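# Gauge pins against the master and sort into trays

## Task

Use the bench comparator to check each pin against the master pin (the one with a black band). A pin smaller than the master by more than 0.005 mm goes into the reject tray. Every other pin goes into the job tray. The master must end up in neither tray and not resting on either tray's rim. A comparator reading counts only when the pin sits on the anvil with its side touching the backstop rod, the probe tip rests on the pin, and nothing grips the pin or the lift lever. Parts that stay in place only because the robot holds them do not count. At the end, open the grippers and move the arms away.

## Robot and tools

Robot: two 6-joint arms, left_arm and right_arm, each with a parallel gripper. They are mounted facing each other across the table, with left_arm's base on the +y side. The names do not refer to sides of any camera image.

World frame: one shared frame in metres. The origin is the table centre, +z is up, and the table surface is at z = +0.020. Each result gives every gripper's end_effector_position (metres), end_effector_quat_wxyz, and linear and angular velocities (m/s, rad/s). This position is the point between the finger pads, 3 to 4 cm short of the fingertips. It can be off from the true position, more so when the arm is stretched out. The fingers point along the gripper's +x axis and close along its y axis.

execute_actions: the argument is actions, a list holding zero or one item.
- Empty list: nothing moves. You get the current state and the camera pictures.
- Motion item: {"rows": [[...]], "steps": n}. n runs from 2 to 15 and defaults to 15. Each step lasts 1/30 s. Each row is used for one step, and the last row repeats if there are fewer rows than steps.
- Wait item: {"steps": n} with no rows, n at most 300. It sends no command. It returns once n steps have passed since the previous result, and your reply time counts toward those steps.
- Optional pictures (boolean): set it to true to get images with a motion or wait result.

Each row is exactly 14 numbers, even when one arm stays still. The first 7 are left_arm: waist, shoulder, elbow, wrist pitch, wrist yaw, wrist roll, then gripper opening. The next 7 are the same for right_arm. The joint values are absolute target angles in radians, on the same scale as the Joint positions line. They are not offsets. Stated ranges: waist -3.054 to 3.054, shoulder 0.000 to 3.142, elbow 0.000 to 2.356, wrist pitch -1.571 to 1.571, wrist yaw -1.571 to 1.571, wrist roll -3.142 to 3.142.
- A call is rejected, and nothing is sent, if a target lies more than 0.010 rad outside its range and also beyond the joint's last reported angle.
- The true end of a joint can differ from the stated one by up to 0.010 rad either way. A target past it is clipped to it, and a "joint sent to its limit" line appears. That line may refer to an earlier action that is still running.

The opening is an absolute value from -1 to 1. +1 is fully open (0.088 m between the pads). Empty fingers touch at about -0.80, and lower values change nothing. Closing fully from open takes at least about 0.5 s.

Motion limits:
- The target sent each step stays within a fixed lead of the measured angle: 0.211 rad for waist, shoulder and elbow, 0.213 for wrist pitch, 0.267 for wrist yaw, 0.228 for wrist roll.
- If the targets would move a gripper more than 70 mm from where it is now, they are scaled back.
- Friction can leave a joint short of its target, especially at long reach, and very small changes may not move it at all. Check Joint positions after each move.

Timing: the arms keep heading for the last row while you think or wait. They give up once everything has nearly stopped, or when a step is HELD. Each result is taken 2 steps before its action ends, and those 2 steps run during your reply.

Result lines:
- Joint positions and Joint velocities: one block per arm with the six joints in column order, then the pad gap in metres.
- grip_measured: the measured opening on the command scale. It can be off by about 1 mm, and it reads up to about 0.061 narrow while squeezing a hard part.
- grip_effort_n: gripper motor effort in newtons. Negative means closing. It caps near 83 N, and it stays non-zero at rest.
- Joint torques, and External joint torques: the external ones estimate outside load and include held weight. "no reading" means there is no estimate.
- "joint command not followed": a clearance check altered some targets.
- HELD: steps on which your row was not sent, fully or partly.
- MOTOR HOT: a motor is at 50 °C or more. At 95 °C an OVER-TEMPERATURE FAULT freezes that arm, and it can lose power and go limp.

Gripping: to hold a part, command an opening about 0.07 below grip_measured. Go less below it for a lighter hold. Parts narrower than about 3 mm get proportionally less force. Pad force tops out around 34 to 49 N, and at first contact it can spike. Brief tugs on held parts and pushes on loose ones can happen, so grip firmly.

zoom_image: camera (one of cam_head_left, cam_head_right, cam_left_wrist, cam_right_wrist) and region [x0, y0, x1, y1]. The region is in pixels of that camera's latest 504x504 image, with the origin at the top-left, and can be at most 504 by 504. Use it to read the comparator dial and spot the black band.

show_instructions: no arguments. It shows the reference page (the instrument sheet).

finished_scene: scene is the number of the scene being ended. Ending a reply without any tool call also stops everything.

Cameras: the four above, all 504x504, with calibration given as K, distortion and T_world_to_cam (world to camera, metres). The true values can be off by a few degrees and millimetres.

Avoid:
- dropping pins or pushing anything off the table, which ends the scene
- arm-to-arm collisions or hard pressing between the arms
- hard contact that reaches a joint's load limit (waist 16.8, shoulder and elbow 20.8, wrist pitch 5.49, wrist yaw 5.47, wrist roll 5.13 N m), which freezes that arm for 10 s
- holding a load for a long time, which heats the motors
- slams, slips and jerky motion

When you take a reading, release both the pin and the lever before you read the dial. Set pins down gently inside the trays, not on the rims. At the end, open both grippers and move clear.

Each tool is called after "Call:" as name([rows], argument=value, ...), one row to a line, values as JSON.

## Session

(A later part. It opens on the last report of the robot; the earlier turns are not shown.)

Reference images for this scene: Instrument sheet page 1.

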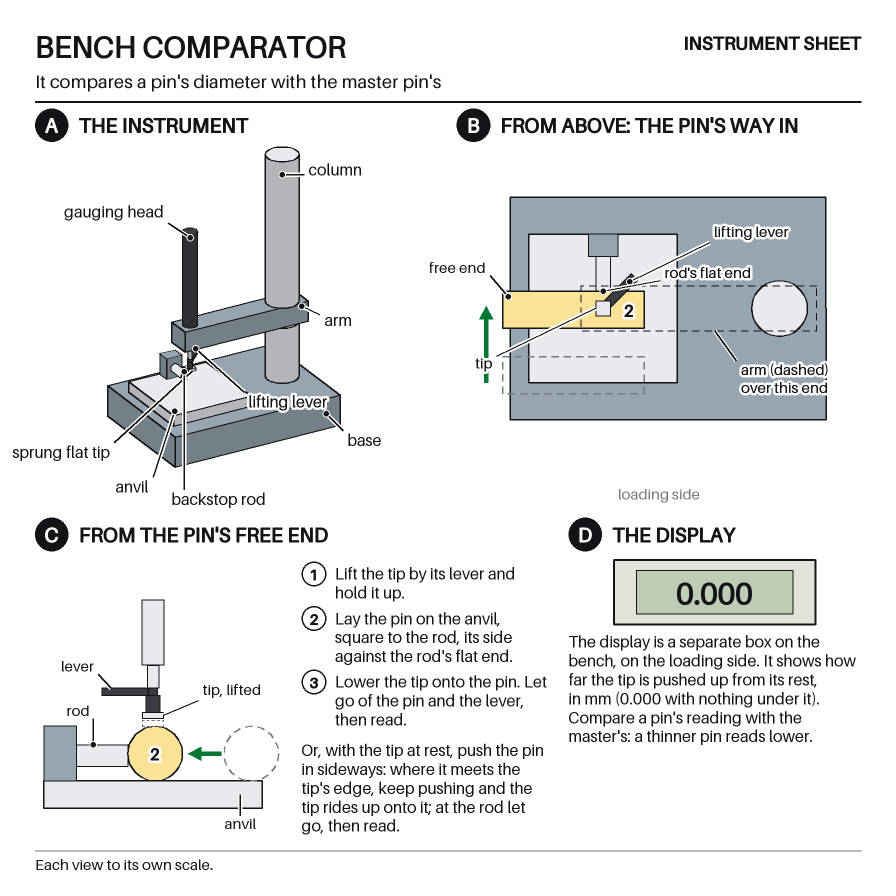

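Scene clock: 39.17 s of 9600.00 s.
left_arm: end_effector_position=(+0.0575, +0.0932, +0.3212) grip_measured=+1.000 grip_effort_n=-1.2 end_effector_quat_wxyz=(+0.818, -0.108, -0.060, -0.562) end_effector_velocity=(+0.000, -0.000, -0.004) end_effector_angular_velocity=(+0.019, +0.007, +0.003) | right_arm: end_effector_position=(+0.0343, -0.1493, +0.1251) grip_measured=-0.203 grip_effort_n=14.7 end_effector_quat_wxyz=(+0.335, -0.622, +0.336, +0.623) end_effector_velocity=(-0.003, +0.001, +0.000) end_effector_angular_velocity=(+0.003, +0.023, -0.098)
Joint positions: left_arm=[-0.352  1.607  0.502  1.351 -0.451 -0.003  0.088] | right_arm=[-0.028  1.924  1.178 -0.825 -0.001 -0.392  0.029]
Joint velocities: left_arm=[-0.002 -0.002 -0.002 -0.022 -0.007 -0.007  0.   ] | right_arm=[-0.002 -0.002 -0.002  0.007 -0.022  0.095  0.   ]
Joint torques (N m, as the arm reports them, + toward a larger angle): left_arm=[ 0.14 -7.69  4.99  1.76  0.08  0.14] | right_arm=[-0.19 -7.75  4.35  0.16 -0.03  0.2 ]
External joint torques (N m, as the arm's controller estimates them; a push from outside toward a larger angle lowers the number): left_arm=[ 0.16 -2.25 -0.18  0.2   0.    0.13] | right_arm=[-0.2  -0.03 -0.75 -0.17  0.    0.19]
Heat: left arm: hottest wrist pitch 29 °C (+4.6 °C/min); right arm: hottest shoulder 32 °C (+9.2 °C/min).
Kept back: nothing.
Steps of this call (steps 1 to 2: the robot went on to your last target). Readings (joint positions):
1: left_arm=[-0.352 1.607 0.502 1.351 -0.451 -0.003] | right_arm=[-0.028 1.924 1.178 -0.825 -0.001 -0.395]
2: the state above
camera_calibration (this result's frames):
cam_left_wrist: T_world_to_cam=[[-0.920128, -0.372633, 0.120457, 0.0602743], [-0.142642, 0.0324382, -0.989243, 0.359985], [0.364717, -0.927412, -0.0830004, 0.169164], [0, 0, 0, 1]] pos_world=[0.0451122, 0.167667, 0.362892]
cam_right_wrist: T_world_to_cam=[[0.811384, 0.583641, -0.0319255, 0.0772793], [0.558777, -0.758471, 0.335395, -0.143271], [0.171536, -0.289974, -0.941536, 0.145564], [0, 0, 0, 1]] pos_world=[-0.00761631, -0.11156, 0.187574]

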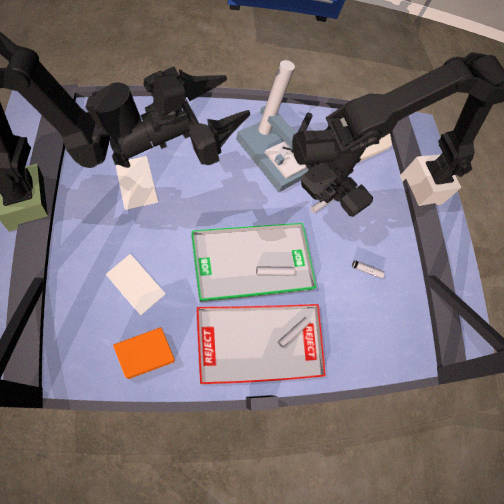

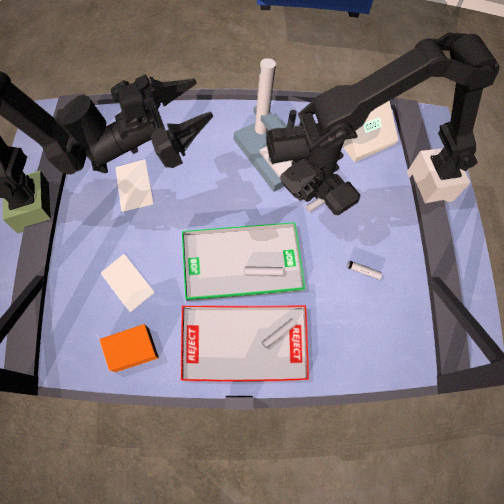

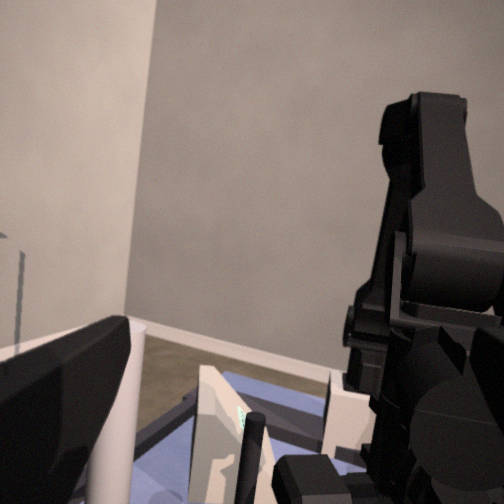

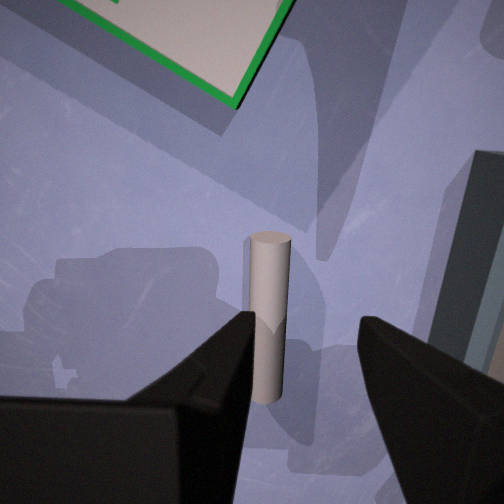

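Call:
execute_actions([
  {"rows":[[-0.35,1.6,0.5,1.35,-0.45,0,1,-0.022,1.93,1.155,-0.805,0,-0.4,-0.2],[-0.35,1.6,0.5,1.35,-0.45,0,1,-0.017,1.937,1.14,-0.785,0,-0.4,-0.2],[-0.35,1.6,0.5,1.35,-0.45,0,1,-0.011,1.945,1.125,-0.765,0,-0.4,-0.2],[-0.35,1.6,0.5,1.35,-0.45,0,1,-0.011,1.953,1.11,-0.745,0,-0.4,-0.2],[-0.35,1.6,0.5,1.35,-0.45,0,1,-0.011,1.961,1.095,-0.72,0,-0.4,-0.2],[-0.35,1.6,0.5,1.35,-0.45,0,1,-0.011,1.969,1.08,-0.7,0,-0.4,-0.2],[-0.35,1.6,0.5,1.35,-0.45,0,1,-0.011,1.977,1.067,-0.675,0,-0.4,-0.2]]},
])

Call:
execute_actions([
  {"steps":8},
], pictures=true)

Scene clock: 39.73 s of 9600.00 s.
left_arm: end_effector_position=(+0.0575, +0.0932, +0.3212) grip_measured=+1.000 grip_effort_n=-1.2 end_effector_quat_wxyz=(+0.818, -0.108, -0.060, -0.562) end_effector_velocity=(+0.000, -0.000, -0.003) end_effector_angular_velocity=(+0.010, +0.007, +0.003) | right_arm: end_effector_position=(+0.0321, -0.1610, +0.0891) grip_measured=-0.203 grip_effort_n=15.1 end_effector_quat_wxyz=(+0.327, -0.627, +0.333, +0.624) end_effector_velocity=(-0.006, +0.018, -0.001) end_effector_angular_velocity=(+0.087, +0.026, +0.010)
Joint positions: left_arm=[-0.352  1.607  0.502  1.351 -0.451 -0.003  0.088] | right_arm=[-0.014  1.971  1.076 -0.685 -0.001 -0.395  0.029]
Joint velocities: left_arm=[-0.002  0.002 -0.002 -0.007 -0.007 -0.007  0.   ] | right_arm=[ 0.002 -0.002 -0.007  0.095 -0.007 -0.007  0.   ]
Joint torques (N m, as the arm reports them, + toward a larger angle): left_arm=[ 0.13 -7.7   5.    1.76  0.08  0.14] | right_arm=[ 0.39 -6.1   4.32  0.2  -0.03 -0.17]
External joint torques (N m, as the arm's controller estimates them; a push from outside toward a larger angle lowers the number): left_arm=[ 0.12 -2.24 -0.19  0.18  0.01  0.12] | right_arm=[ 0.34  1.86 -0.62 -0.19  0.01 -0.17]
Heat: left arm: hottest wrist pitch 29 °C (+4.5 °C/min); right arm: hottest shoulder 32 °C (+9.1 °C/min).
Steps of this call (steps 1 to 4: the robot went on to your last target; steps 5 to 17: the first 13 steps of this action). Readings (joint positions):
5: left_arm=[-0.352 1.607 0.502 1.351 -0.451 -0.003] | right_arm=[-0.028 1.924 1.176 -0.822 -0.001 -0.386]
6: left_arm=[-0.352 1.607 0.502 1.351 -0.451 -0.003] | right_arm=[-0.027 1.924 1.171 -0.813 -0.001 -0.387]
8: left_arm=[-0.352 1.607 0.502 1.351 -0.451 -0.003] | right_arm=[-0.024 1.926 1.154 -0.785 -0.001 -0.391]
12: left_arm=[-0.352 1.607 0.502 1.351 -0.451 -0.003] | right_arm=[-0.015 1.952 1.102 -0.713 -0.001 -0.394]
17: the state above

Scene clock: 40.00 s of 9600.00 s.
left_arm: end_effector_position=(+0.0575, +0.0932, +0.3212) grip_measured=+1.000 grip_effort_n=-0.7 end_effector_quat_wxyz=(+0.818, -0.108, -0.060, -0.562) end_effector_velocity=(+0.000, +0.001, -0.002) end_effector_angular_velocity=(+0.005, +0.008, +0.003) | right_arm: end_effector_position=(+0.0317, -0.1595, +0.0891) grip_measured=-0.203 grip_effort_n=14.7 end_effector_quat_wxyz=(+0.329, -0.626, +0.331, +0.625) end_effector_velocity=(+0.001, +0.003, +0.001) end_effector_angular_velocity=(+0.010, +0.010, -0.015)
Joint positions: left_arm=[-0.352  1.607  0.502  1.351 -0.451 -0.003  0.088] | right_arm=[-0.014  1.971  1.076 -0.677 -0.001 -0.395  0.029]
Joint velocities: left_arm=[-0.002 -0.002 -0.002 -0.007 -0.007 -0.007  0.   ] | right_arm=[-0.007 -0.002  0.002  0.007 -0.007  0.007  0.   ]
Joint torques (N m, as the arm reports them, + toward a larger angle): left_arm=[ 0.14 -7.69  5.    1.76  0.08  0.14] | right_arm=[ 0.4  -6.01  4.15  0.13 -0.03 -0.17]
External joint torques (N m, as the arm's controller estimates them; a push from outside toward a larger angle lowers the number): left_arm=[ 0.16 -2.22 -0.19  0.18  0.    0.12] | right_arm=[ 0.47  1.61 -0.53 -0.2   0.   -0.17]
Heat: left arm: hottest wrist pitch 29 °C (+4.5 °C/min); right arm: hottest shoulder 32 °C (+9.0 °C/min).
Kept back: nothing.
Steps of this call (steps 1 to 2: the last 2 steps of your previous action; steps 3 to 8: the robot went on to your last target). Readings (joint positions):
1: left_arm=[-0.352 1.607 0.502 1.351 -0.451 -0.003] | right_arm=[-0.014 1.971 1.076 -0.682 -0.001 -0.395]
2: left_arm=[-0.352 1.607 0.502 1.351 -0.451 -0.003] | right_arm=[-0.014 1.971 1.076 -0.679 -0.001 -0.395]
4: left_arm=[-0.352 1.607 0.502 1.351 -0.451 -0.003] | right_arm=[-0.014 1.971 1.076 -0.678 -0.001 -0.395]
8: the state above
camera_calibration (this result's frames):
cam_left_wrist: T_world_to_cam=[[-0.920128, -0.372633, 0.120457, 0.0602743], [-0.142642, 0.0324382, -0.989243, 0.359985], [0.364717, -0.927412, -0.0830004, 0.169164], [0, 0, 0, 1]] pos_world=[0.0451122, 0.167667, 0.362892]
cam_right_wrist: T_world_to_cam=[[0.801253, 0.597447, -0.0324094, 0.0866838], [0.571637, -0.748392, 0.336364, -0.13636], [0.176705, -0.288039, -0.941174, 0.109325], [0, 0, 0, 1]] pos_world=[-0.0108254, -0.12235, 0.15157]

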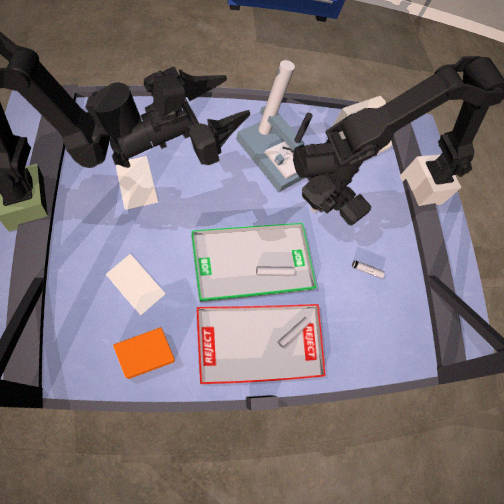

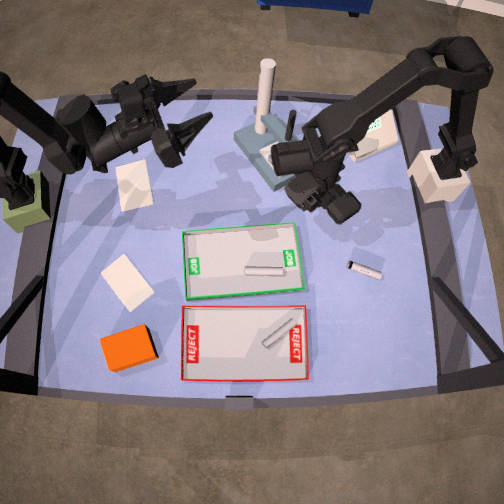

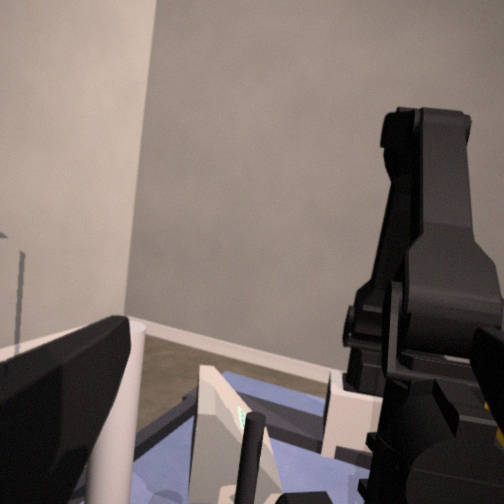

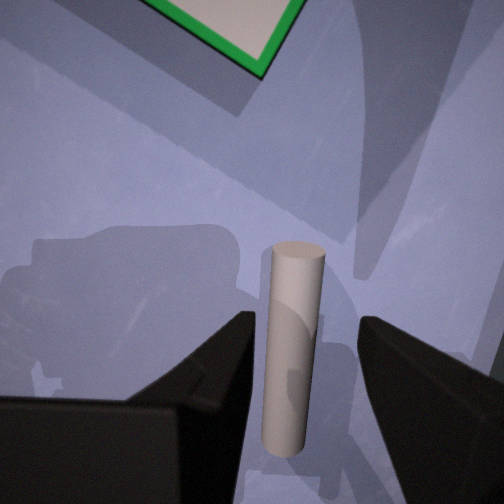

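Good.

Call:
execute_actions([
  {"rows":[[-0.35,1.6,0.5,1.35,-0.45,0,1,-0.009,1.987,1.062,-0.66,0,-0.37,-0.2],[-0.35,1.6,0.5,1.35,-0.45,0,1,-0.009,1.997,1.057,-0.645,0,-0.37,-0.2],[-0.35,1.6,0.5,1.35,-0.45,0,1,-0.009,2.007,1.052,-0.63,0,-0.37,-0.2],[-0.35,1.6,0.5,1.35,-0.45,0,1,-0.009,2.017,1.047,-0.615,0,-0.37,-0.2],[-0.35,1.6,0.5,1.35,-0.45,0,1,-0.009,2.026,1.043,-0.6,0,-0.37,-0.2],[-0.35,1.6,0.5,1.35,-0.45,0,1,-0.009,2.033,1.039,-0.59,0,-0.37,-0.2],[-0.35,1.6,0.5,1.35,-0.45,0,1,-0.009,2.039,1.036,-0.58,0,-0.37,-0.2]]},
])

Call:
execute_actions([
  {"rows":[[-0.35,1.6,0.5,1.35,-0.45,0,1,-0.009,2.039,1.036,-0.58,0,-0.37,-0.28],[-0.35,1.6,0.5,1.35,-0.45,0,1,-0.009,2.039,1.036,-0.58,0,-0.37,-0.36],[-0.35,1.6,0.5,1.35,-0.45,0,1,-0.009,2.039,1.036,-0.58,0,-0.37,-0.43],[-0.35,1.6,0.5,1.35,-0.45,0,1,-0.009,2.039,1.036,-0.58,0,-0.37,-0.48],[-0.35,1.6,0.5,1.35,-0.45,0,1,-0.009,2.039,1.036,-0.58,0,-0.37,-0.53],[-0.35,1.6,0.5,1.35,-0.45,0,1,-0.009,2.039,1.036,-0.58,0,-0.37,-0.58]],"steps":12},
])

Call:
execute_actions([
  {"rows":[[-0.35,1.6,0.5,1.35,-0.45,0,1,-0.009,2.02,1.036,-0.59,0,-0.37,-0.58],[-0.35,1.6,0.5,1.35,-0.45,0,1,-0.009,2.0,1.036,-0.605,0,-0.38,-0.58],[-0.35,1.6,0.5,1.35,-0.45,0,1,-0.009,1.98,1.036,-0.62,0,-0.4,-0.58],[-0.35,1.6,0.5,1.35,-0.45,0,1,-0.009,1.96,1.036,-0.64,0,-0.43,-0.58],[-0.35,1.6,0.5,1.35,-0.45,0,1,-0.009,1.94,1.036,-0.66,0,-0.47,-0.58],[-0.35,1.6,0.5,1.35,-0.45,0,1,-0.009,1.92,1.034,-0.68,0,-0.52,-0.58],[-0.35,1.6,0.5,1.35,-0.45,0,1,-0.009,1.9,1.032,-0.7,0,-0.58,-0.58],[-0.35,1.6,0.5,1.35,-0.45,0,1,-0.009,1.88,1.03,-0.72,0,-0.64,-0.58],[-0.35,1.6,0.5,1.35,-0.45,0,1,-0.009,1.86,1.03,-0.74,0,-0.7,-0.58],[-0.35,1.6,0.5,1.35,-0.45,0,1,-0.009,1.84,1.03,-0.755,0,-0.76,-0.58],[-0.35,1.6,0.5,1.35,-0.45,0,1,-0.009,1.83,1.03,-0.765,0,-0.82,-0.58],[-0.35,1.6,0.5,1.35,-0.45,0,1,-0.009,1.83,1.03,-0.765,0,-0.88,-0.58],[-0.35,1.6,0.5,1.35,-0.45,0,1,-0.009,1.83,1.03,-0.765,0,-0.94,-0.58],[-0.35,1.6,0.5,1.35,-0.45,0,1,-0.009,1.83,1.03,-0.765,0,-1.0,-0.58],[-0.35,1.6,0.5,1.35,-0.45,0,1,-0.009,1.83,1.03,-0.765,0,-1.9,-0.58]]},
])

Call:
execute_actions([
  {"steps":18},
], pictures=true)

Scene clock: 40.87 s of 9600.00 s.
left_arm: end_effector_position=(+0.0575, +0.0932, +0.3212) grip_measured=+1.000 grip_effort_n=-1.2 end_effector_quat_wxyz=(+0.818, -0.108, -0.060, -0.562) end_effector_velocity=(+0.000, +0.001, -0.003) end_effector_angular_velocity=(-0.001, +0.034, -0.003) | right_arm: end_effector_position=(+0.0315, -0.1603, +0.0648) grip_measured=-0.203 grip_effort_n=14.7 end_effector_quat_wxyz=(+0.335, -0.623, +0.337, +0.622) end_effector_velocity=(-0.002, +0.009, +0.001) end_effector_angular_velocity=(+0.039, +0.016, -0.010)
Joint positions: left_arm=[-0.352  1.607  0.502  1.351 -0.451 -0.003  0.088] | right_arm=[-0.013  2.031  1.044 -0.586 -0.001 -0.375  0.029]
Joint velocities: left_arm=[-0.002 -0.002 -0.007 -0.007 -0.007 -0.037  0.   ] | right_arm=[-0.002 -0.002  0.002  0.037 -0.007  0.007 -0.   ]
Joint torques (N m, as the arm reports them, + toward a larger angle): left_arm=[ 0.15 -7.71  5.    1.77  0.08  0.14] | right_arm=[ 0.45 -5.87  3.89  0.18 -0.03  0.19]
External joint torques (N m, as the arm's controller estimates them; a push from outside toward a larger angle lowers the number): left_arm=[ 0.16 -2.26 -0.17  0.19  0.    0.13] | right_arm=[ 0.44  1.98 -0.6  -0.16  0.01  0.19]
Heat: left arm: hottest wrist pitch 29 °C (+4.4 °C/min); right arm: hottest shoulder 32 °C (+8.8 °C/min).
Steps of this call (steps 1 to 13: the robot went on to your last target; steps 14 to 26: the first 13 steps of this action). Readings (joint positions):
14: left_arm=[-0.352 1.607 0.502 1.351 -0.451 -0.003] | right_arm=[-0.014 1.971 1.075 -0.675 -0.001 -0.395]
15: left_arm=[-0.352 1.607 0.502 1.351 -0.451 -0.003] | right_arm=[-0.014 1.974 1.073 -0.669 -0.001 -0.390]
17: left_arm=[-0.352 1.607 0.502 1.351 -0.451 -0.003] | right_arm=[-0.013 1.983 1.069 -0.647 -0.001 -0.382]
21: left_arm=[-0.352 1.607 0.502 1.351 -0.451 -0.003] | right_arm=[-0.013 2.016 1.053 -0.603 -0.001 -0.376]
26: the state above

Scene clock: 41.27 s of 9600.00 s.
left_arm: end_effector_position=(+0.0575, +0.0932, +0.3212) grip_measured=+1.000 grip_effort_n=-0.7 end_effector_quat_wxyz=(+0.818, -0.108, -0.060, -0.562) end_effector_velocity=(+0.002, +0.001, +0.001) end_effector_angular_velocity=(-0.010, +0.009, +0.008) | right_arm: end_effector_position=(+0.0311, -0.1595, +0.0648) grip_measured=-0.516 grip_effort_n=-83.5 end_effector_quat_wxyz=(+0.336, -0.622, +0.336, +0.623) end_effector_velocity=(+0.000, -0.002, +0.000) end_effector_angular_velocity=(-0.009, +0.006, +0.005)
Joint positions: left_arm=[-0.352  1.607  0.502  1.351 -0.451 -0.003  0.088] | right_arm=[-0.012  2.031  1.044 -0.582 -0.001 -0.374  0.014]
Joint velocities: left_arm=[ 0.002 -0.002 -0.002  0.007 -0.007 -0.007  0.   ] | right_arm=[-0.002 -0.002 -0.002 -0.007 -0.007 -0.007 -0.   ]
Joint torques (N m, as the arm reports them, + toward a larger angle): left_arm=[ 0.14 -7.71  4.99  1.77  0.08  0.14] | right_arm=[ 0.43 -5.87  3.9   0.16 -0.03  0.18]
External joint torques (N m, as the arm's controller estimates them; a push from outside toward a larger angle lowers the number): left_arm=[ 0.12 -2.25 -0.19  0.19  0.01  0.12] | right_arm=[ 0.43  1.88 -0.49 -0.19  0.    0.18]
Heat: left arm: hottest wrist pitch 29 °C (+4.4 °C/min); right arm: hottest shoulder 32 °C (+8.7 °C/min).
Steps of this call (steps 1 to 2: the last 2 steps of your previous action; steps 3 to 12: the first 10 steps of this action). Readings (joint positions):
3: left_arm=[-0.352 1.607 0.502 1.351 -0.451 -0.003] | right_arm=[-0.013 2.031 1.044 -0.583 -0.001 -0.374]
4: left_arm=[-0.352 1.607 0.502 1.351 -0.451 -0.003] | right_arm=[-0.013 2.031 1.044 -0.583 -0.001 -0.374]
6: left_arm=[-0.352 1.607 0.502 1.351 -0.451 -0.003] | right_arm=[-0.013 2.031 1.044 -0.583 -0.001 -0.374]
10: left_arm=[-0.352 1.607 0.502 1.351 -0.451 -0.003] | right_arm=[-0.012 2.031 1.044 -0.582 -0.001 -0.374]
12: the state above

Scene clock: 41.77 s of 9600.00 s.
left_arm: end_effector_position=(+0.0575, +0.0932, +0.3212) grip_measured=+1.000 grip_effort_n=-1.2 end_effector_quat_wxyz=(+0.818, -0.108, -0.060, -0.562) end_effector_velocity=(+0.000, +0.001, +0.004) end_effector_angular_velocity=(-0.024, +0.010, +0.003) | right_arm: end_effector_position=(+0.0341, -0.1738, +0.1161) grip_measured=-0.516 grip_effort_n=-83.5 end_effector_quat_wxyz=(+0.204, -0.676, +0.197, +0.680) end_effector_velocity=(+0.000, -0.003, +0.088) end_effector_angular_velocity=(+0.154, +0.019, +1.704)
Joint positions: left_arm=[-0.352  1.607  0.502  1.351 -0.451 -0.003  0.088] | right_arm=[-0.012  1.853  1.039 -0.744 -0.001 -0.789  0.014]
Joint velocities: left_arm=[-0.002  0.002  0.002  0.022 -0.007 -0.007  0.   ] | right_arm=[-0.002 -0.31  -0.002 -0.154 -0.007 -1.707 -0.   ]
Joint torques (N m, as the arm reports them, + toward a larger angle): left_arm=[ 0.14 -7.7   4.98  1.76  0.08  0.14] | right_arm=[ 0.38 -6.03  4.37 -0.16 -0.05 -0.17]
External joint torques (N m, as the arm's controller estimates them; a push from outside toward a larger angle lowers the number): left_arm=[ 0.14 -2.21 -0.26  0.17  0.    0.13] | right_arm=[ 0.38 -0.01 -0.18 -0.48  0.   -0.18]
Heat: left arm: hottest wrist pitch 29 °C (+4.3 °C/min); right arm: hottest shoulder 32 °C (+8.6 °C/min).
Steps of this call (steps 1 to 2: the last 2 steps of your previous action; steps 3 to 15: the first 13 steps of this action). Readings (joint positions):
3: left_arm=[-0.352 1.607 0.502 1.351 -0.451 -0.003] | right_arm=[-0.012 2.031 1.044 -0.582 -0.001 -0.374]
4: left_arm=[-0.352 1.607 0.502 1.351 -0.451 -0.003] | right_arm=[-0.012 2.028 1.044 -0.583 -0.001 -0.374]
6: left_arm=[-0.352 1.607 0.502 1.351 -0.451 -0.003] | right_arm=[-0.012 2.015 1.043 -0.603 -0.001 -0.387]
10: left_arm=[-0.352 1.607 0.502 1.351 -0.451 -0.003] | right_arm=[-0.012 1.946 1.039 -0.670 -0.001 -0.518]
15: the state above

Scene clock: 42.37 s of 9600.00 s.
left_arm: end_effector_position=(+0.0575, +0.0932, +0.3212) grip_measured=+1.000 grip_effort_n=-1.2 end_effector_quat_wxyz=(+0.818, -0.108, -0.060, -0.562) end_effector_velocity=(+0.002, +0.002, +0.001) end_effector_angular_velocity=(-0.009, +0.013, +0.017) | right_arm: end_effector_position=(+0.0348, -0.1770, +0.1194) grip_measured=-0.516 grip_effort_n=-83.5 end_effector_quat_wxyz=(+0.165, +0.687, +0.169, -0.687) end_effector_velocity=(-0.002, -0.003, +0.000) end_effector_angular_velocity=(-0.011, +0.017, +0.620)
Joint positions: left_arm=[-0.352  1.607  0.502  1.351 -0.451 -0.003  0.088] | right_arm=[-0.012  1.84   1.037 -0.762 -0.001 -1.842  0.014]
Joint velocities: left_arm=[-0.002 -0.002 -0.002  0.007 -0.022 -0.007  0.   ] | right_arm=[-0.002 -0.002 -0.002 -0.007 -0.022 -0.623  0.   ]
Joint torques (N m, as the arm reports them, + toward a larger angle): left_arm=[ 0.14 -7.7   4.96  1.76  0.09  0.14] | right_arm=[ 0.4  -7.12  4.55 -0.19 -0.05 -0.17]
External joint torques (N m, as the arm's controller estimates them; a push from outside toward a larger angle lowers the number): left_arm=[ 0.13 -2.2  -0.23  0.18  0.01  0.13] | right_arm=[ 0.39 -0.23 -0.29 -0.44  0.01 -0.14]
Heat: left arm: hottest wrist pitch 29 °C (+4.2 °C/min); right arm: hottest shoulder 32 °C (+8.5 °C/min).
Kept back: nothing.
Steps of this call (steps 1 to 2: the last 2 steps of your previous action; steps 3 to 18: the robot went on to your last target). Readings (joint positions):
1: left_arm=[-0.352 1.607 0.502 1.351 -0.451 -0.003] | right_arm=[-0.012 1.846 1.039 -0.748 -0.001 -0.848]
2: left_arm=[-0.352 1.607 0.502 1.351 -0.451 -0.003] | right_arm=[-0.012 1.842 1.039 -0.751 -0.001 -0.910]
4: left_arm=[-0.352 1.607 0.502 1.351 -0.451 -0.003] | right_arm=[-0.012 1.840 1.039 -0.758 -0.001 -1.037]
8: left_arm=[-0.352 1.607 0.502 1.351 -0.451 -0.003] | right_arm=[-0.012 1.840 1.037 -0.761 -0.001 -1.290]
18: the state above
camera_calibration (this result's frames):
cam_left_wrist: T_world_to_cam=[[-0.920128, -0.372633, 0.120457, 0.0602743], [-0.142642, 0.0324382, -0.989243, 0.359985], [0.364717, -0.927412, -0.0830004, 0.169164], [0, 0, 0, 1]] pos_world=[0.0451122, 0.167667, 0.362892]
cam_right_wrist: T_world_to_cam=[[-0.495313, 0.868328, -0.0258989, 0.187938], [0.813726, 0.474192, 0.336143, 0.0465562], [0.304164, 0.145421, -0.941455, 0.204589], [0, 0, 0, 1]] pos_world=[-0.00702459, -0.21502, 0.18183]

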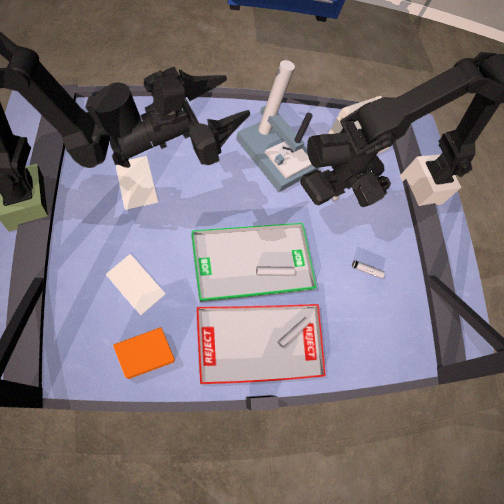

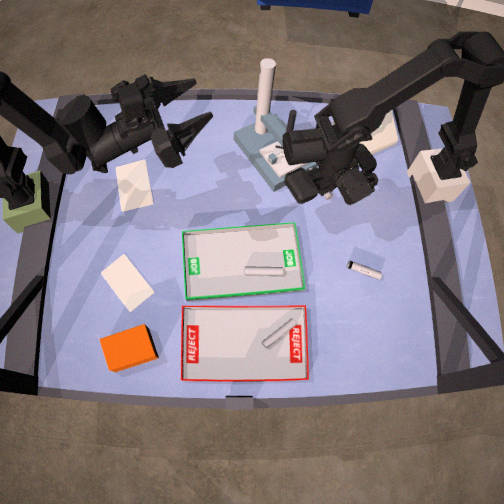

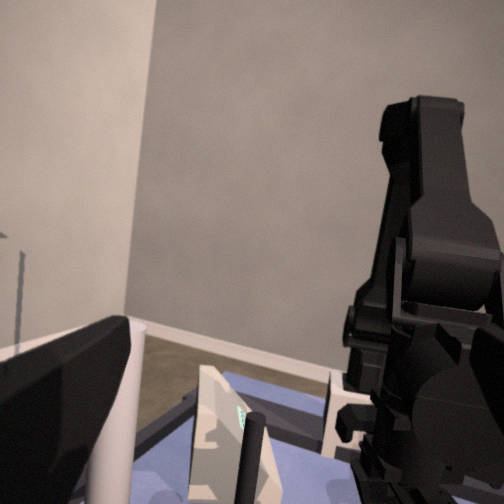

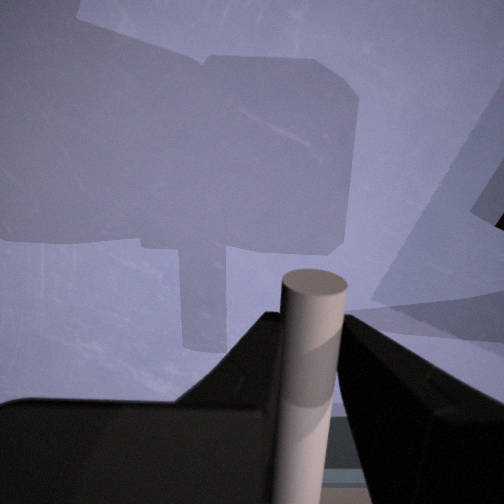

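Call:
execute_actions([
  {"rows":[[-0.35,1.6,0.5,1.35,-0.45,0,1,-0.03,1.83,1.03,-0.765,0,-1.91,-0.58],[-0.35,1.6,0.5,1.35,-0.45,0,1,-0.06,1.83,1.03,-0.765,0,-1.93,-0.58],[-0.35,1.6,0.5,1.35,-0.45,0,1,-0.09,1.83,1.03,-0.765,0,-1.96,-0.58],[-0.35,1.6,0.5,1.35,-0.45,0,1,-0.12,1.83,1.03,-0.765,0,-1.99,-0.58],[-0.35,1.6,0.5,1.35,-0.45,0,1,-0.15,1.83,1.03,-0.765,0,-2.02,-0.58],[-0.35,1.6,0.5,1.35,-0.45,0,1,-0.18,1.83,1.03,-0.765,0,-2.06,-0.58],[-0.35,1.6,0.5,1.35,-0.45,0,1,-0.21,1.83,1.03,-0.765,0,-2.1,-0.58],[-0.35,1.6,0.5,1.35,-0.45,0,1,-0.235,1.83,1.03,-0.765,0,-2.14,-0.58],[-0.35,1.6,0.5,1.35,-0.45,0,1,-0.255,1.83,1.03,-0.765,0,-2.18,-0.58],[-0.35,1.6,0.5,1.35,-0.45,0,1,-0.27,1.83,1.03,-0.765,0,-2.225,-0.58]]},
])

Call:
execute_actions([
  {"rows":[[-0.35,1.6,0.5,1.35,-0.45,0,1,-0.269,1.85,1.045,-0.761,0,-2.224,-0.58],[-0.35,1.6,0.5,1.35,-0.45,0,1,-0.269,1.86,1.051,-0.757,0,-2.222,-0.58],[-0.35,1.6,0.5,1.35,-0.45,0,1,-0.268,1.87,1.057,-0.753,0,-2.221,-0.58],[-0.35,1.6,0.5,1.35,-0.45,0,1,-0.267,1.88,1.063,-0.749,0,-2.22,-0.58],[-0.35,1.6,0.5,1.35,-0.45,0,1,-0.267,1.89,1.069,-0.745,0,-2.218,-0.58],[-0.35,1.6,0.5,1.35,-0.45,0,1,-0.266,1.9,1.075,-0.741,0,-2.217,-0.58],[-0.35,1.6,0.5,1.35,-0.45,0,1,-0.265,1.91,1.081,-0.737,0,-2.215,-0.58],[-0.35,1.6,0.5,1.35,-0.45,0,1,-0.265,1.92,1.087,-0.733,0,-2.214,-0.58],[-0.35,1.6,0.5,1.35,-0.45,0,1,-0.264,1.929,1.093,-0.729,0,-2.212,-0.58],[-0.35,1.6,0.5,1.35,-0.45,0,1,-0.263,1.937,1.098,-0.725,0,-2.211,-0.58],[-0.35,1.6,0.5,1.35,-0.45,0,1,-0.263,1.944,1.102,-0.722,0,-2.21,-0.58]]},
])

Call:
execute_actions([
  {"rows":[[-0.35,1.6,0.5,1.35,-0.45,0,1,-0.261,1.949,1.11,-0.725,0,-2.208,-0.58],[-0.35,1.6,0.5,1.35,-0.45,0,1,-0.259,1.954,1.118,-0.728,0,-2.206,-0.58],[-0.35,1.6,0.5,1.35,-0.45,0,1,-0.256,1.959,1.126,-0.731,0,-2.204,-0.58],[-0.35,1.6,0.5,1.35,-0.45,0,1,-0.254,1.964,1.134,-0.734,0,-2.202,-0.58],[-0.35,1.6,0.5,1.35,-0.45,0,1,-0.252,1.969,1.142,-0.737,0,-2.2,-0.58],[-0.35,1.6,0.5,1.35,-0.45,0,1,-0.25,1.974,1.15,-0.741,0,-2.198,-0.58],[-0.35,1.6,0.5,1.35,-0.45,0,1,-0.248,1.979,1.158,-0.744,0,-2.196,-0.58],[-0.35,1.6,0.5,1.35,-0.45,0,1,-0.245,1.984,1.166,-0.747,0,-2.194,-0.58],[-0.35,1.6,0.5,1.35,-0.45,0,1,-0.243,1.989,1.174,-0.75,0,-2.192,-0.58],[-0.35,1.6,0.5,1.35,-0.45,0,1,-0.241,1.994,1.182,-0.753,0,-2.19,-0.58]],"steps":10},
])

Call:
execute_actions([
  {"rows":[[-0.35,1.6,0.5,1.35,-0.45,0,1,-0.239,1.998,1.188,-0.755,0,-2.188,-0.58],[-0.35,1.6,0.5,1.35,-0.45,0,1,-0.238,2.001,1.194,-0.758,0,-2.187,-0.58],[-0.35,1.6,0.5,1.35,-0.45,0,1,-0.236,2.005,1.2,-0.76,0,-2.185,-0.58],[-0.35,1.6,0.5,1.35,-0.45,0,1,-0.234,2.009,1.206,-0.762,0,-2.184,-0.58],[-0.35,1.6,0.5,1.35,-0.45,0,1,-0.233,2.012,1.212,-0.765,0,-2.182,-0.58],[-0.35,1.6,0.5,1.35,-0.45,0,1,-0.231,2.016,1.218,-0.767,0,-2.181,-0.58],[-0.35,1.6,0.5,1.35,-0.45,0,1,-0.229,2.02,1.224,-0.769,0,-2.179,-0.58],[-0.35,1.6,0.5,1.35,-0.45,0,1,-0.228,2.023,1.23,-0.772,0,-2.178,-0.58],[-0.35,1.6,0.5,1.35,-0.45,0,1,-0.226,2.027,1.236,-0.774,0,-2.176,-0.58],[-0.35,1.6,0.5,1.35,-0.45,0,1,-0.224,2.031,1.242,-0.776,0,-2.175,-0.58],[-0.35,1.6,0.5,1.35,-0.45,0,1,-0.223,2.034,1.248,-0.779,0,-2.173,-0.58],[-0.35,1.6,0.5,1.35,-0.45,0,1,-0.221,2.038,1.253,-0.781,0,-2.172,-0.58]]},
])

Call:
execute_actions([
  {"steps":8},
])

Call:
execute_actions([
  {"rows":[[-0.35,1.6,0.5,1.35,-0.45,0,1,-0.226,2.027,1.242,-0.784,0,-2.174,-0.58],[-0.35,1.6,0.5,1.35,-0.45,0,1,-0.226,2.027,1.242,-0.784,0,-2.174,-0.58],[-0.35,1.6,0.5,1.35,-0.45,0,1,-0.226,2.027,1.242,-0.784,0,-2.174,-0.52],[-0.35,1.6,0.5,1.35,-0.45,0,1,-0.226,2.027,1.242,-0.784,0,-2.174,-0.46],[-0.35,1.6,0.5,1.35,-0.45,0,1,-0.226,2.027,1.242,-0.784,0,-2.174,-0.4],[-0.35,1.6,0.5,1.35,-0.45,0,1,-0.226,2.027,1.242,-0.784,0,-2.174,-0.3]],"steps":10},
])

Call:
execute_actions([
  {"steps":20},
], pictures=true)

Call:
zoom_image(camera="cam_head_right", region=[340,100,400,150])

Scene clock: 43.67 s of 9600.00 s.
left_arm: end_effector_position=(+0.0575, +0.0932, +0.3212) grip_measured=+1.000 grip_effort_n=-1.2 end_effector_quat_wxyz=(+0.818, -0.108, -0.060, -0.562) end_effector_velocity=(+0.000, -0.000, +0.000) end_effector_angular_velocity=(-0.005, +0.021, -0.000) | right_arm: end_effector_position=(+0.1106, -0.1708, +0.1194) grip_measured=-0.516 grip_effort_n=-83.5 end_effector_quat_wxyz=(+0.198, +0.679, +0.202, -0.677) end_effector_velocity=(+0.057, -0.006, +0.001) end_effector_angular_velocity=(-0.008, +0.006, +0.166)
Joint positions: left_arm=[-0.352  1.607  0.502  1.351 -0.451 -0.003  0.088] | right_arm=[-0.262  1.84   1.037 -0.762  0.001 -2.188  0.014]
Joint velocities: left_arm=[-0.002 -0.002  0.002 -0.007 -0.007 -0.022  0.   ] | right_arm=[-0.193 -0.007 -0.007 -0.007 -0.007 -0.359 -0.   ]
Joint torques (N m, as the arm reports them, + toward a larger angle): left_arm=[ 0.15 -7.71  4.99  1.76  0.08  0.14] | right_arm=[ 0.99 -7.12  4.48 -0.2  -0.12 -0.19]
External joint torques (N m, as the arm's controller estimates them; a push from outside toward a larger angle lowers the number): left_arm=[ 0.15 -2.25 -0.21  0.18  0.    0.13] | right_arm=[ 0.12 -0.25 -0.32 -0.43  0.04 -0.18]
Heat: left arm: hottest wrist pitch 29 °C (+4.1 °C/min); right arm: hottest shoulder 32 °C (+8.2 °C/min).
Steps of this call (steps 1 to 26: the robot went on to your last target; steps 27 to 39: the first 13 steps of this action). Readings (joint positions):
27: left_arm=[-0.352 1.607 0.502 1.351 -0.451 -0.003] | right_arm=[-0.013 1.840 1.037 -0.762 -0.001 -1.898]
28: left_arm=[-0.352 1.607 0.502 1.351 -0.451 -0.003] | right_arm=[-0.017 1.840 1.037 -0.762 -0.002 -1.904]
30: left_arm=[-0.352 1.607 0.502 1.351 -0.451 -0.003] | right_arm=[-0.046 1.840 1.037 -0.762 -0.003 -1.935]
34: left_arm=[-0.352 1.607 0.502 1.351 -0.451 -0.003] | right_arm=[-0.160 1.840 1.037 -0.762 -0.003 -2.048]
39: the state above

Scene clock: 44.17 s of 9600.00 s.
left_arm: end_effector_position=(+0.0575, +0.0932, +0.3212) grip_measured=+1.000 grip_effort_n=-0.7 end_effector_quat_wxyz=(+0.818, -0.108, -0.060, -0.562) end_effector_velocity=(+0.000, -0.000, -0.003) end_effector_angular_velocity=(+0.010, +0.007, +0.003) | right_arm: end_effector_position=(+0.1127, -0.1564, +0.1048) grip_measured=-0.516 grip_effort_n=-83.5 end_effector_quat_wxyz=(+0.209, +0.676, +0.207, -0.676) end_effector_velocity=(+0.001, +0.043, -0.002) end_effector_angular_velocity=(+0.114, -0.013, +0.029)
Joint positions: left_arm=[-0.352  1.607  0.502  1.351 -0.451 -0.003  0.088] | right_arm=[-0.266  1.925  1.084 -0.733  0.001 -2.215  0.014]
Joint velocities: left_arm=[-0.002  0.002 -0.002 -0.007 -0.007 -0.007  0.   ] | right_arm=[ 0.007  0.061  0.081  0.095  0.007 -0.022 -0.   ]
Joint torques (N m, as the arm reports them, + toward a larger angle): left_arm=[ 0.13 -7.68  4.99  1.77  0.08  0.15] | right_arm=[ 0.26 -5.06  6.46  0.3  -0.11  0.14]
External joint torques (N m, as the arm's controller estimates them; a push from outside toward a larger angle lowers the number): left_arm=[ 0.12 -2.24 -0.18  0.2   0.01  0.13] | right_arm=[ 0.27  2.52  1.49  0.03 -0.07  0.13]
Heat: left arm: hottest wrist pitch 29 °C (+4.1 °C/min); right arm: hottest shoulder 32 °C (+8.2 °C/min).
Steps of this call (steps 1 to 2: the last 2 steps of your previous action; steps 3 to 15: the first 13 steps of this action). Readings (joint positions):
3: left_arm=[-0.352 1.607 0.502 1.351 -0.451 -0.003] | right_arm=[-0.267 1.840 1.037 -0.762 0.001 -2.210]
4: left_arm=[-0.352 1.607 0.502 1.351 -0.451 -0.003] | right_arm=[-0.267 1.841 1.037 -0.762 0.001 -2.212]
6: left_arm=[-0.352 1.607 0.502 1.351 -0.451 -0.003] | right_arm=[-0.267 1.850 1.041 -0.761 0.001 -2.215]
10: left_arm=[-0.352 1.607 0.502 1.351 -0.451 -0.003] | right_arm=[-0.267 1.889 1.060 -0.745 0.001 -2.215]
15: the state above

Scene clock: 44.50 s of 9600.00 s.
left_arm: end_effector_position=(+0.0575, +0.0932, +0.3212) grip_measured=+1.000 grip_effort_n=-1.2 end_effector_quat_wxyz=(+0.818, -0.108, -0.060, -0.562) end_effector_velocity=(-0.002, -0.000, -0.004) end_effector_angular_velocity=(+0.014, +0.020, -0.005) | right_arm: end_effector_position=(+0.1097, -0.1425, +0.1055) grip_measured=-0.516 grip_effort_n=-83.5 end_effector_quat_wxyz=(+0.204, +0.678, +0.211, -0.674) end_effector_velocity=(-0.023, +0.053, +0.003) end_effector_angular_velocity=(+0.018, +0.022, +0.030)
Joint positions: left_arm=[-0.352  1.607  0.502  1.351 -0.451 -0.003  0.088] | right_arm=[-0.255  1.958  1.137 -0.739  0.001 -2.202  0.014]
Joint velocities: left_arm=[-0.007 -0.002 -0.002 -0.022 -0.007 -0.022  0.   ] | right_arm=[ 0.066  0.149  0.232 -0.066 -0.022  0.037  0.   ]
Joint torques (N m, as the arm reports them, + toward a larger angle): left_arm=[ 0.15 -7.69  4.99  1.77  0.09  0.14] | right_arm=[ 0.55 -5.36  6.26 -0.1  -0.11  0.18]
External joint torques (N m, as the arm's controller estimates them; a push from outside toward a larger angle lowers the number): left_arm=[ 0.17 -2.26 -0.15  0.21  0.01  0.12] | right_arm=[ 0.42  2.39  1.43 -0.34 -0.05  0.18]
Heat: left arm: hottest wrist pitch 29 °C (+4.0 °C/min); right arm: hottest shoulder 32 °C (+8.1 °C/min).
Steps of this call (steps 1 to 2: the last 2 steps of your previous action; steps 3 to 10: the first 8 steps of this action). Readings (joint positions):
3: left_arm=[-0.352 1.607 0.502 1.351 -0.451 -0.003] | right_arm=[-0.265 1.930 1.093 -0.727 0.001 -2.214]
4: left_arm=[-0.352 1.607 0.502 1.351 -0.451 -0.003] | right_arm=[-0.265 1.932 1.096 -0.727 0.001 -2.213]
6: left_arm=[-0.352 1.607 0.502 1.351 -0.451 -0.003] | right_arm=[-0.262 1.939 1.107 -0.731 0.001 -2.210]
10: the state above

Scene clock: 45.00 s of 9600.00 s.
left_arm: end_effector_position=(+0.0575, +0.0932, +0.3212) grip_measured=+1.000 grip_effort_n=-1.2 end_effector_quat_wxyz=(+0.818, -0.108, -0.060, -0.562) end_effector_velocity=(-0.002, +0.000, +0.001) end_effector_angular_velocity=(-0.000, +0.005, -0.011) | right_arm: end_effector_position=(+0.1014, -0.1237, +0.1066) grip_measured=-0.516 grip_effort_n=-83.5 end_effector_quat_wxyz=(+0.206, +0.678, +0.210, -0.674) end_effector_velocity=(-0.003, +0.006, -0.001) end_effector_angular_velocity=(-0.086, -0.050, -0.005)
Joint positions: left_arm=[-0.352  1.607  0.502  1.351 -0.451 -0.003  0.088] | right_arm=[-0.229  2.019  1.233 -0.778  0.003 -2.177  0.014]
Joint velocities: left_arm=[-0.002 -0.007 -0.002 -0.007  0.007 -0.007  0.   ] | right_arm=[ 0.032  0.081  0.12  -0.125  0.051  0.037 -0.   ]
Joint torques (N m, as the arm reports them, + toward a larger angle): left_arm=[ 0.15 -7.7   4.98  1.76  0.09  0.14] | right_arm=[ 0.59 -5.88  6.41  0.07 -0.24  0.06]
External joint torques (N m, as the arm's controller estimates them; a push from outside toward a larger angle lowers the number): left_arm=[ 0.18 -2.23 -0.2   0.19  0.    0.12] | right_arm=[ 0.77  2.31  1.74 -0.15 -0.16  0.08]
Heat: left arm: hottest wrist pitch 29 °C (+4.0 °C/min); right arm: hottest shoulder 32 °C (+8.0 °C/min).
Steps of this call (steps 1 to 2: the last 2 steps of your previous action; steps 3 to 15: the first 13 steps of this action). Readings (joint positions):
3: left_arm=[-0.352 1.607 0.502 1.351 -0.451 -0.003] | right_arm=[-0.248 1.974 1.161 -0.747 0.001 -2.197]
4: left_arm=[-0.352 1.607 0.502 1.351 -0.451 -0.003] | right_arm=[-0.246 1.978 1.168 -0.749 0.001 -2.195]
6: left_arm=[-0.352 1.607 0.502 1.351 -0.451 -0.003] | right_arm=[-0.243 1.987 1.181 -0.754 0.001 -2.192]
10: left_arm=[-0.352 1.607 0.502 1.351 -0.451 -0.003] | right_arm=[-0.237 2.001 1.204 -0.767 0.002 -2.185]
15: the state above

Scene clock: 45.27 s of 9600.00 s.
left_arm: end_effector_position=(+0.0575, +0.0932, +0.3212) grip_measured=+1.000 grip_effort_n=-1.2 end_effector_quat_wxyz=(+0.818, -0.108, -0.060, -0.562) end_effector_velocity=(+0.000, +0.000, +0.002) end_effector_angular_velocity=(-0.005, +0.009, +0.003) | right_arm: end_effector_position=(+0.1014, -0.1234, +0.1065) grip_measured=-0.516 grip_effort_n=-83.5 end_effector_quat_wxyz=(+0.207, +0.678, +0.207, -0.675) end_effector_velocity=(-0.002, -0.003, -0.001) end_effector_angular_velocity=(-0.012, +0.022, +0.005)
Joint positions: left_arm=[-0.352  1.607  0.502  1.351 -0.451 -0.003  0.088] | right_arm=[-0.228  2.024  1.24  -0.785  0.004 -2.174  0.014]
Joint velocities: left_arm=[-0.002 -0.007  0.002 -0.007 -0.007 -0.007  0.   ] | right_arm=[-0.002  0.002 -0.002 -0.007 -0.022 -0.007  0.   ]
Joint torques (N m, as the arm reports them, + toward a larger angle): left_arm=[ 0.15 -7.7   4.99  1.76  0.08  0.14] | right_arm=[ 0.87 -5.64  6.86  0.2  -0.21  0.09]
External joint torques (N m, as the arm's controller estimates them; a push from outside toward a larger angle lowers the number): left_arm=[ 0.15 -2.22 -0.22  0.18  0.    0.12] | right_arm=[ 0.85  2.59  1.94 -0.04 -0.16  0.09]
Heat: left arm: hottest wrist pitch 29 °C (+4.0 °C/min); right arm: hottest shoulder 32 °C (+8.0 °C/min).
Kept back: nothing.
Steps of this call (steps 1 to 2: the last 2 steps of your previous action; steps 3 to 8: the robot went on to your last target). Readings (joint positions):
1: left_arm=[-0.352 1.607 0.502 1.351 -0.451 -0.003] | right_arm=[-0.228 2.021 1.236 -0.781 0.004 -2.176]
2: left_arm=[-0.352 1.607 0.502 1.351 -0.451 -0.003] | right_arm=[-0.228 2.022 1.237 -0.782 0.004 -2.175]
4: left_arm=[-0.352 1.607 0.502 1.351 -0.451 -0.003] | right_arm=[-0.228 2.023 1.239 -0.784 0.004 -2.175]
8: the state above

Scene clock: 45.53 s of 9600.00 s.
left_arm: end_effector_position=(+0.0575, +0.0932, +0.3212) grip_measured=+1.000 grip_effort_n=-1.2 end_effector_quat_wxyz=(+0.818, -0.108, -0.060, -0.562) end_effector_velocity=(+0.004, +0.002, +0.000) end_effector_angular_velocity=(+0.000, +0.012, +0.022) | right_arm: end_effector_position=(+0.1011, -0.1235, +0.1064) grip_measured=-0.373 grip_effort_n=17.4 end_effector_quat_wxyz=(+0.207, +0.677, +0.207, -0.675) end_effector_velocity=(+0.002, -0.005, +0.002) end_effector_angular_velocity=(-0.017, -0.007, +0.020)
Joint positions: left_arm=[-0.352  1.607  0.502  1.351 -0.451 -0.003  0.088] | right_arm=[-0.228  2.024  1.24  -0.786  0.003 -2.174  0.021]
Joint velocities: left_arm=[ 0.002 -0.007 -0.002 -0.007 -0.022 -0.007  0.   ] | right_arm=[-0.002 -0.007 -0.002 -0.022  0.007 -0.022  0.036]
Joint torques (N m, as the arm reports them, + toward a larger angle): left_arm=[ 0.14 -7.7   4.99  1.76  0.08  0.13] | right_arm=[ 0.32 -6.88  5.63  0.05 -0.18  0.02]
External joint torques (N m, as the arm's controller estimates them; a push from outside toward a larger angle lowers the number): left_arm=[ 0.11 -2.2  -0.21  0.18  0.01  0.12] | right_arm=[ 0.34  1.46  0.69 -0.18 -0.14  0.02]
Heat: left arm: hottest wrist pitch 29 °C (+4.0 °C/min); right arm: hottest shoulder 32 °C (+7.9 °C/min).
Steps of this call (steps 1 to 8: the first 8 steps of this action). Readings (joint positions):
1: left_arm=[-0.352 1.607 0.502 1.351 -0.451 -0.003] | right_arm=[-0.228 2.024 1.240 -0.785 0.004 -2.174]
2: left_arm=[-0.352 1.607 0.502 1.351 -0.451 -0.003] | right_arm=[-0.228 2.024 1.240 -0.785 0.004 -2.174]
4: left_arm=[-0.352 1.607 0.502 1.351 -0.451 -0.003] | right_arm=[-0.228 2.024 1.240 -0.786 0.004 -2.174]
8: the state above

Scene clock: 46.20 s of 9600.00 s.
left_arm: end_effector_position=(+0.0575, +0.0932, +0.3212) grip_measured=+1.000 grip_effort_n=-0.7 end_effector_quat_wxyz=(+0.818, -0.108, -0.060, -0.562) end_effector_velocity=(+0.000, +0.001, +0.001) end_effector_angular_velocity=(-0.010, +0.009, +0.003) | right_arm: end_effector_position=(+0.1011, -0.1235, +0.1064) grip_measured=-0.303 grip_effort_n=16.0 end_effector_quat_wxyz=(+0.207, +0.677, +0.207, -0.675) end_effector_velocity=(-0.002, -0.003, -0.001) end_effector_angular_velocity=(-0.012, +0.022, -0.024)
Joint positions: left_arm=[-0.352  1.607  0.502  1.351 -0.451 -0.003  0.088] | right_arm=[-0.228  2.024  1.24  -0.786  0.003 -2.174  0.024]
Joint velocities: left_arm=[-0.002 -0.002 -0.002  0.007 -0.007 -0.007  0.   ] | right_arm=[-0.002  0.002 -0.002 -0.007 -0.022  0.022 -0.   ]
Joint torques (N m, as the arm reports them, + toward a larger angle): left_arm=[ 0.15 -7.71  4.97  1.76  0.08  0.14] | right_arm=[ 0.31 -6.84  5.59  0.04 -0.18  0.01]
External joint torques (N m, as the arm's controller estimates them; a push from outside toward a larger angle lowers the number): left_arm=[ 0.16 -2.21 -0.23  0.17  0.    0.12] | right_arm=[ 0.3   1.37  0.69 -0.2  -0.14  0.01]
Heat: left arm: hottest wrist pitch 29 °C (+3.9 °C/min); right arm: hottest shoulder 33 °C (+9.1 °C/min).
Kept back: nothing.
Steps of this call (steps 1 to 2: the last 2 steps of your previous action; steps 3 to 15: the robot went on to your last target; steps 16 to 20: nothing new was sent). Readings (joint positions):
1: left_arm=[-0.352 1.607 0.502 1.351 -0.451 -0.003] | right_arm=[-0.228 2.024 1.240 -0.786 0.003 -2.174]
2: left_arm=[-0.352 1.607 0.502 1.351 -0.451 -0.003] | right_arm=[-0.228 2.024 1.240 -0.786 0.003 -2.174]
4: left_arm=[-0.352 1.607 0.502 1.351 -0.451 -0.003] | right_arm=[-0.228 2.024 1.240 -0.786 0.003 -2.174]
8: left_arm=[-0.352 1.607 0.502 1.351 -0.451 -0.003] | right_arm=[-0.228 2.024 1.240 -0.786 0.003 -2.174]
20: the state above
All arms were judged still, so your last target was given up. Only a new action makes them travel on or press farther. Fingers that are still opening or closing keep moving.
camera_calibration (this result's frames):
cam_left_wrist: T_world_to_cam=[[-0.920128, -0.372633, 0.120457, 0.0602743], [-0.142642, 0.0324382, -0.989243, 0.359985], [0.364717, -0.927412, -0.0830004, 0.169164], [0, 0, 0, 1]] pos_world=[0.0451122, 0.167667, 0.362892]
cam_right_wrist: T_world_to_cam=[[-0.592612, 0.804856, -0.031894, 0.176682], [0.75148, 0.566698, 0.337834, -0.0108098], [0.289982, 0.176237, -0.940665, 0.169524], [0, 0, 0, 1]] pos_world=[0.0636682, -0.165954, 0.168753]

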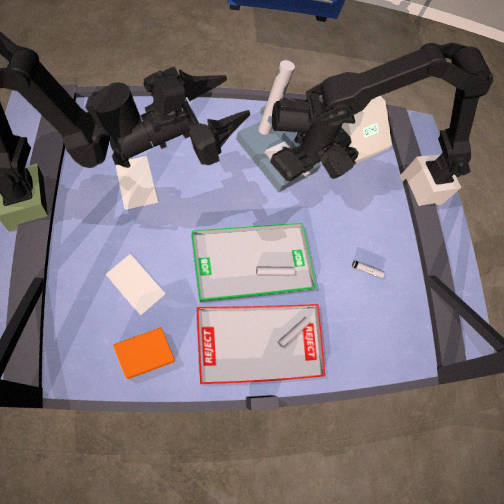

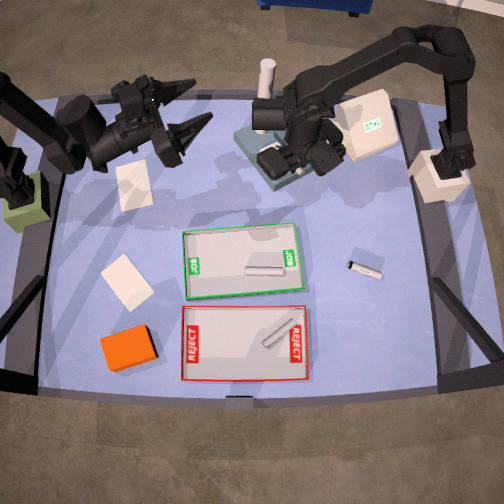

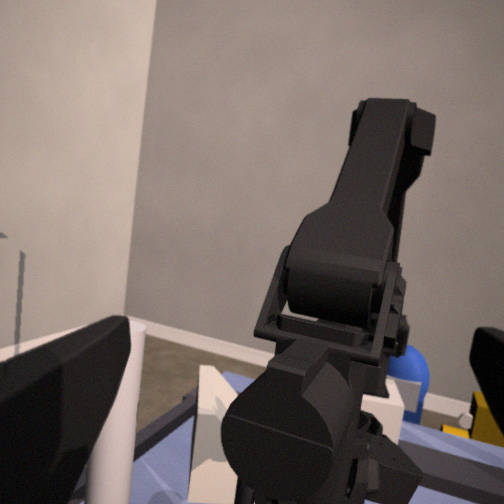

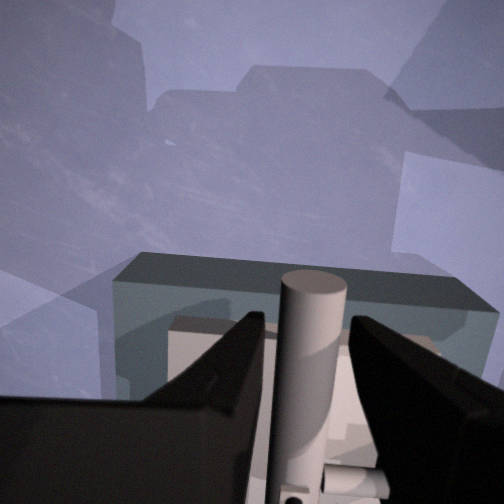

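Region (340, 100, 400, 150) of cam_head_right's 504x504 image, scaled by 8.400, with more detail than that image has.

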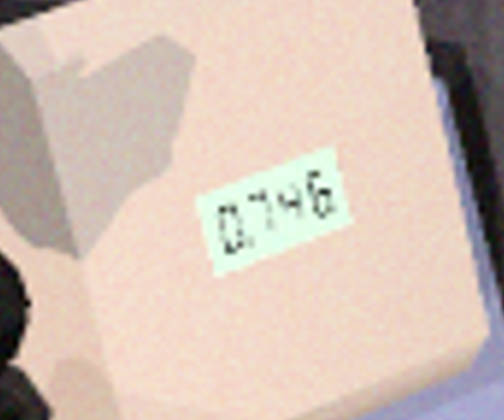

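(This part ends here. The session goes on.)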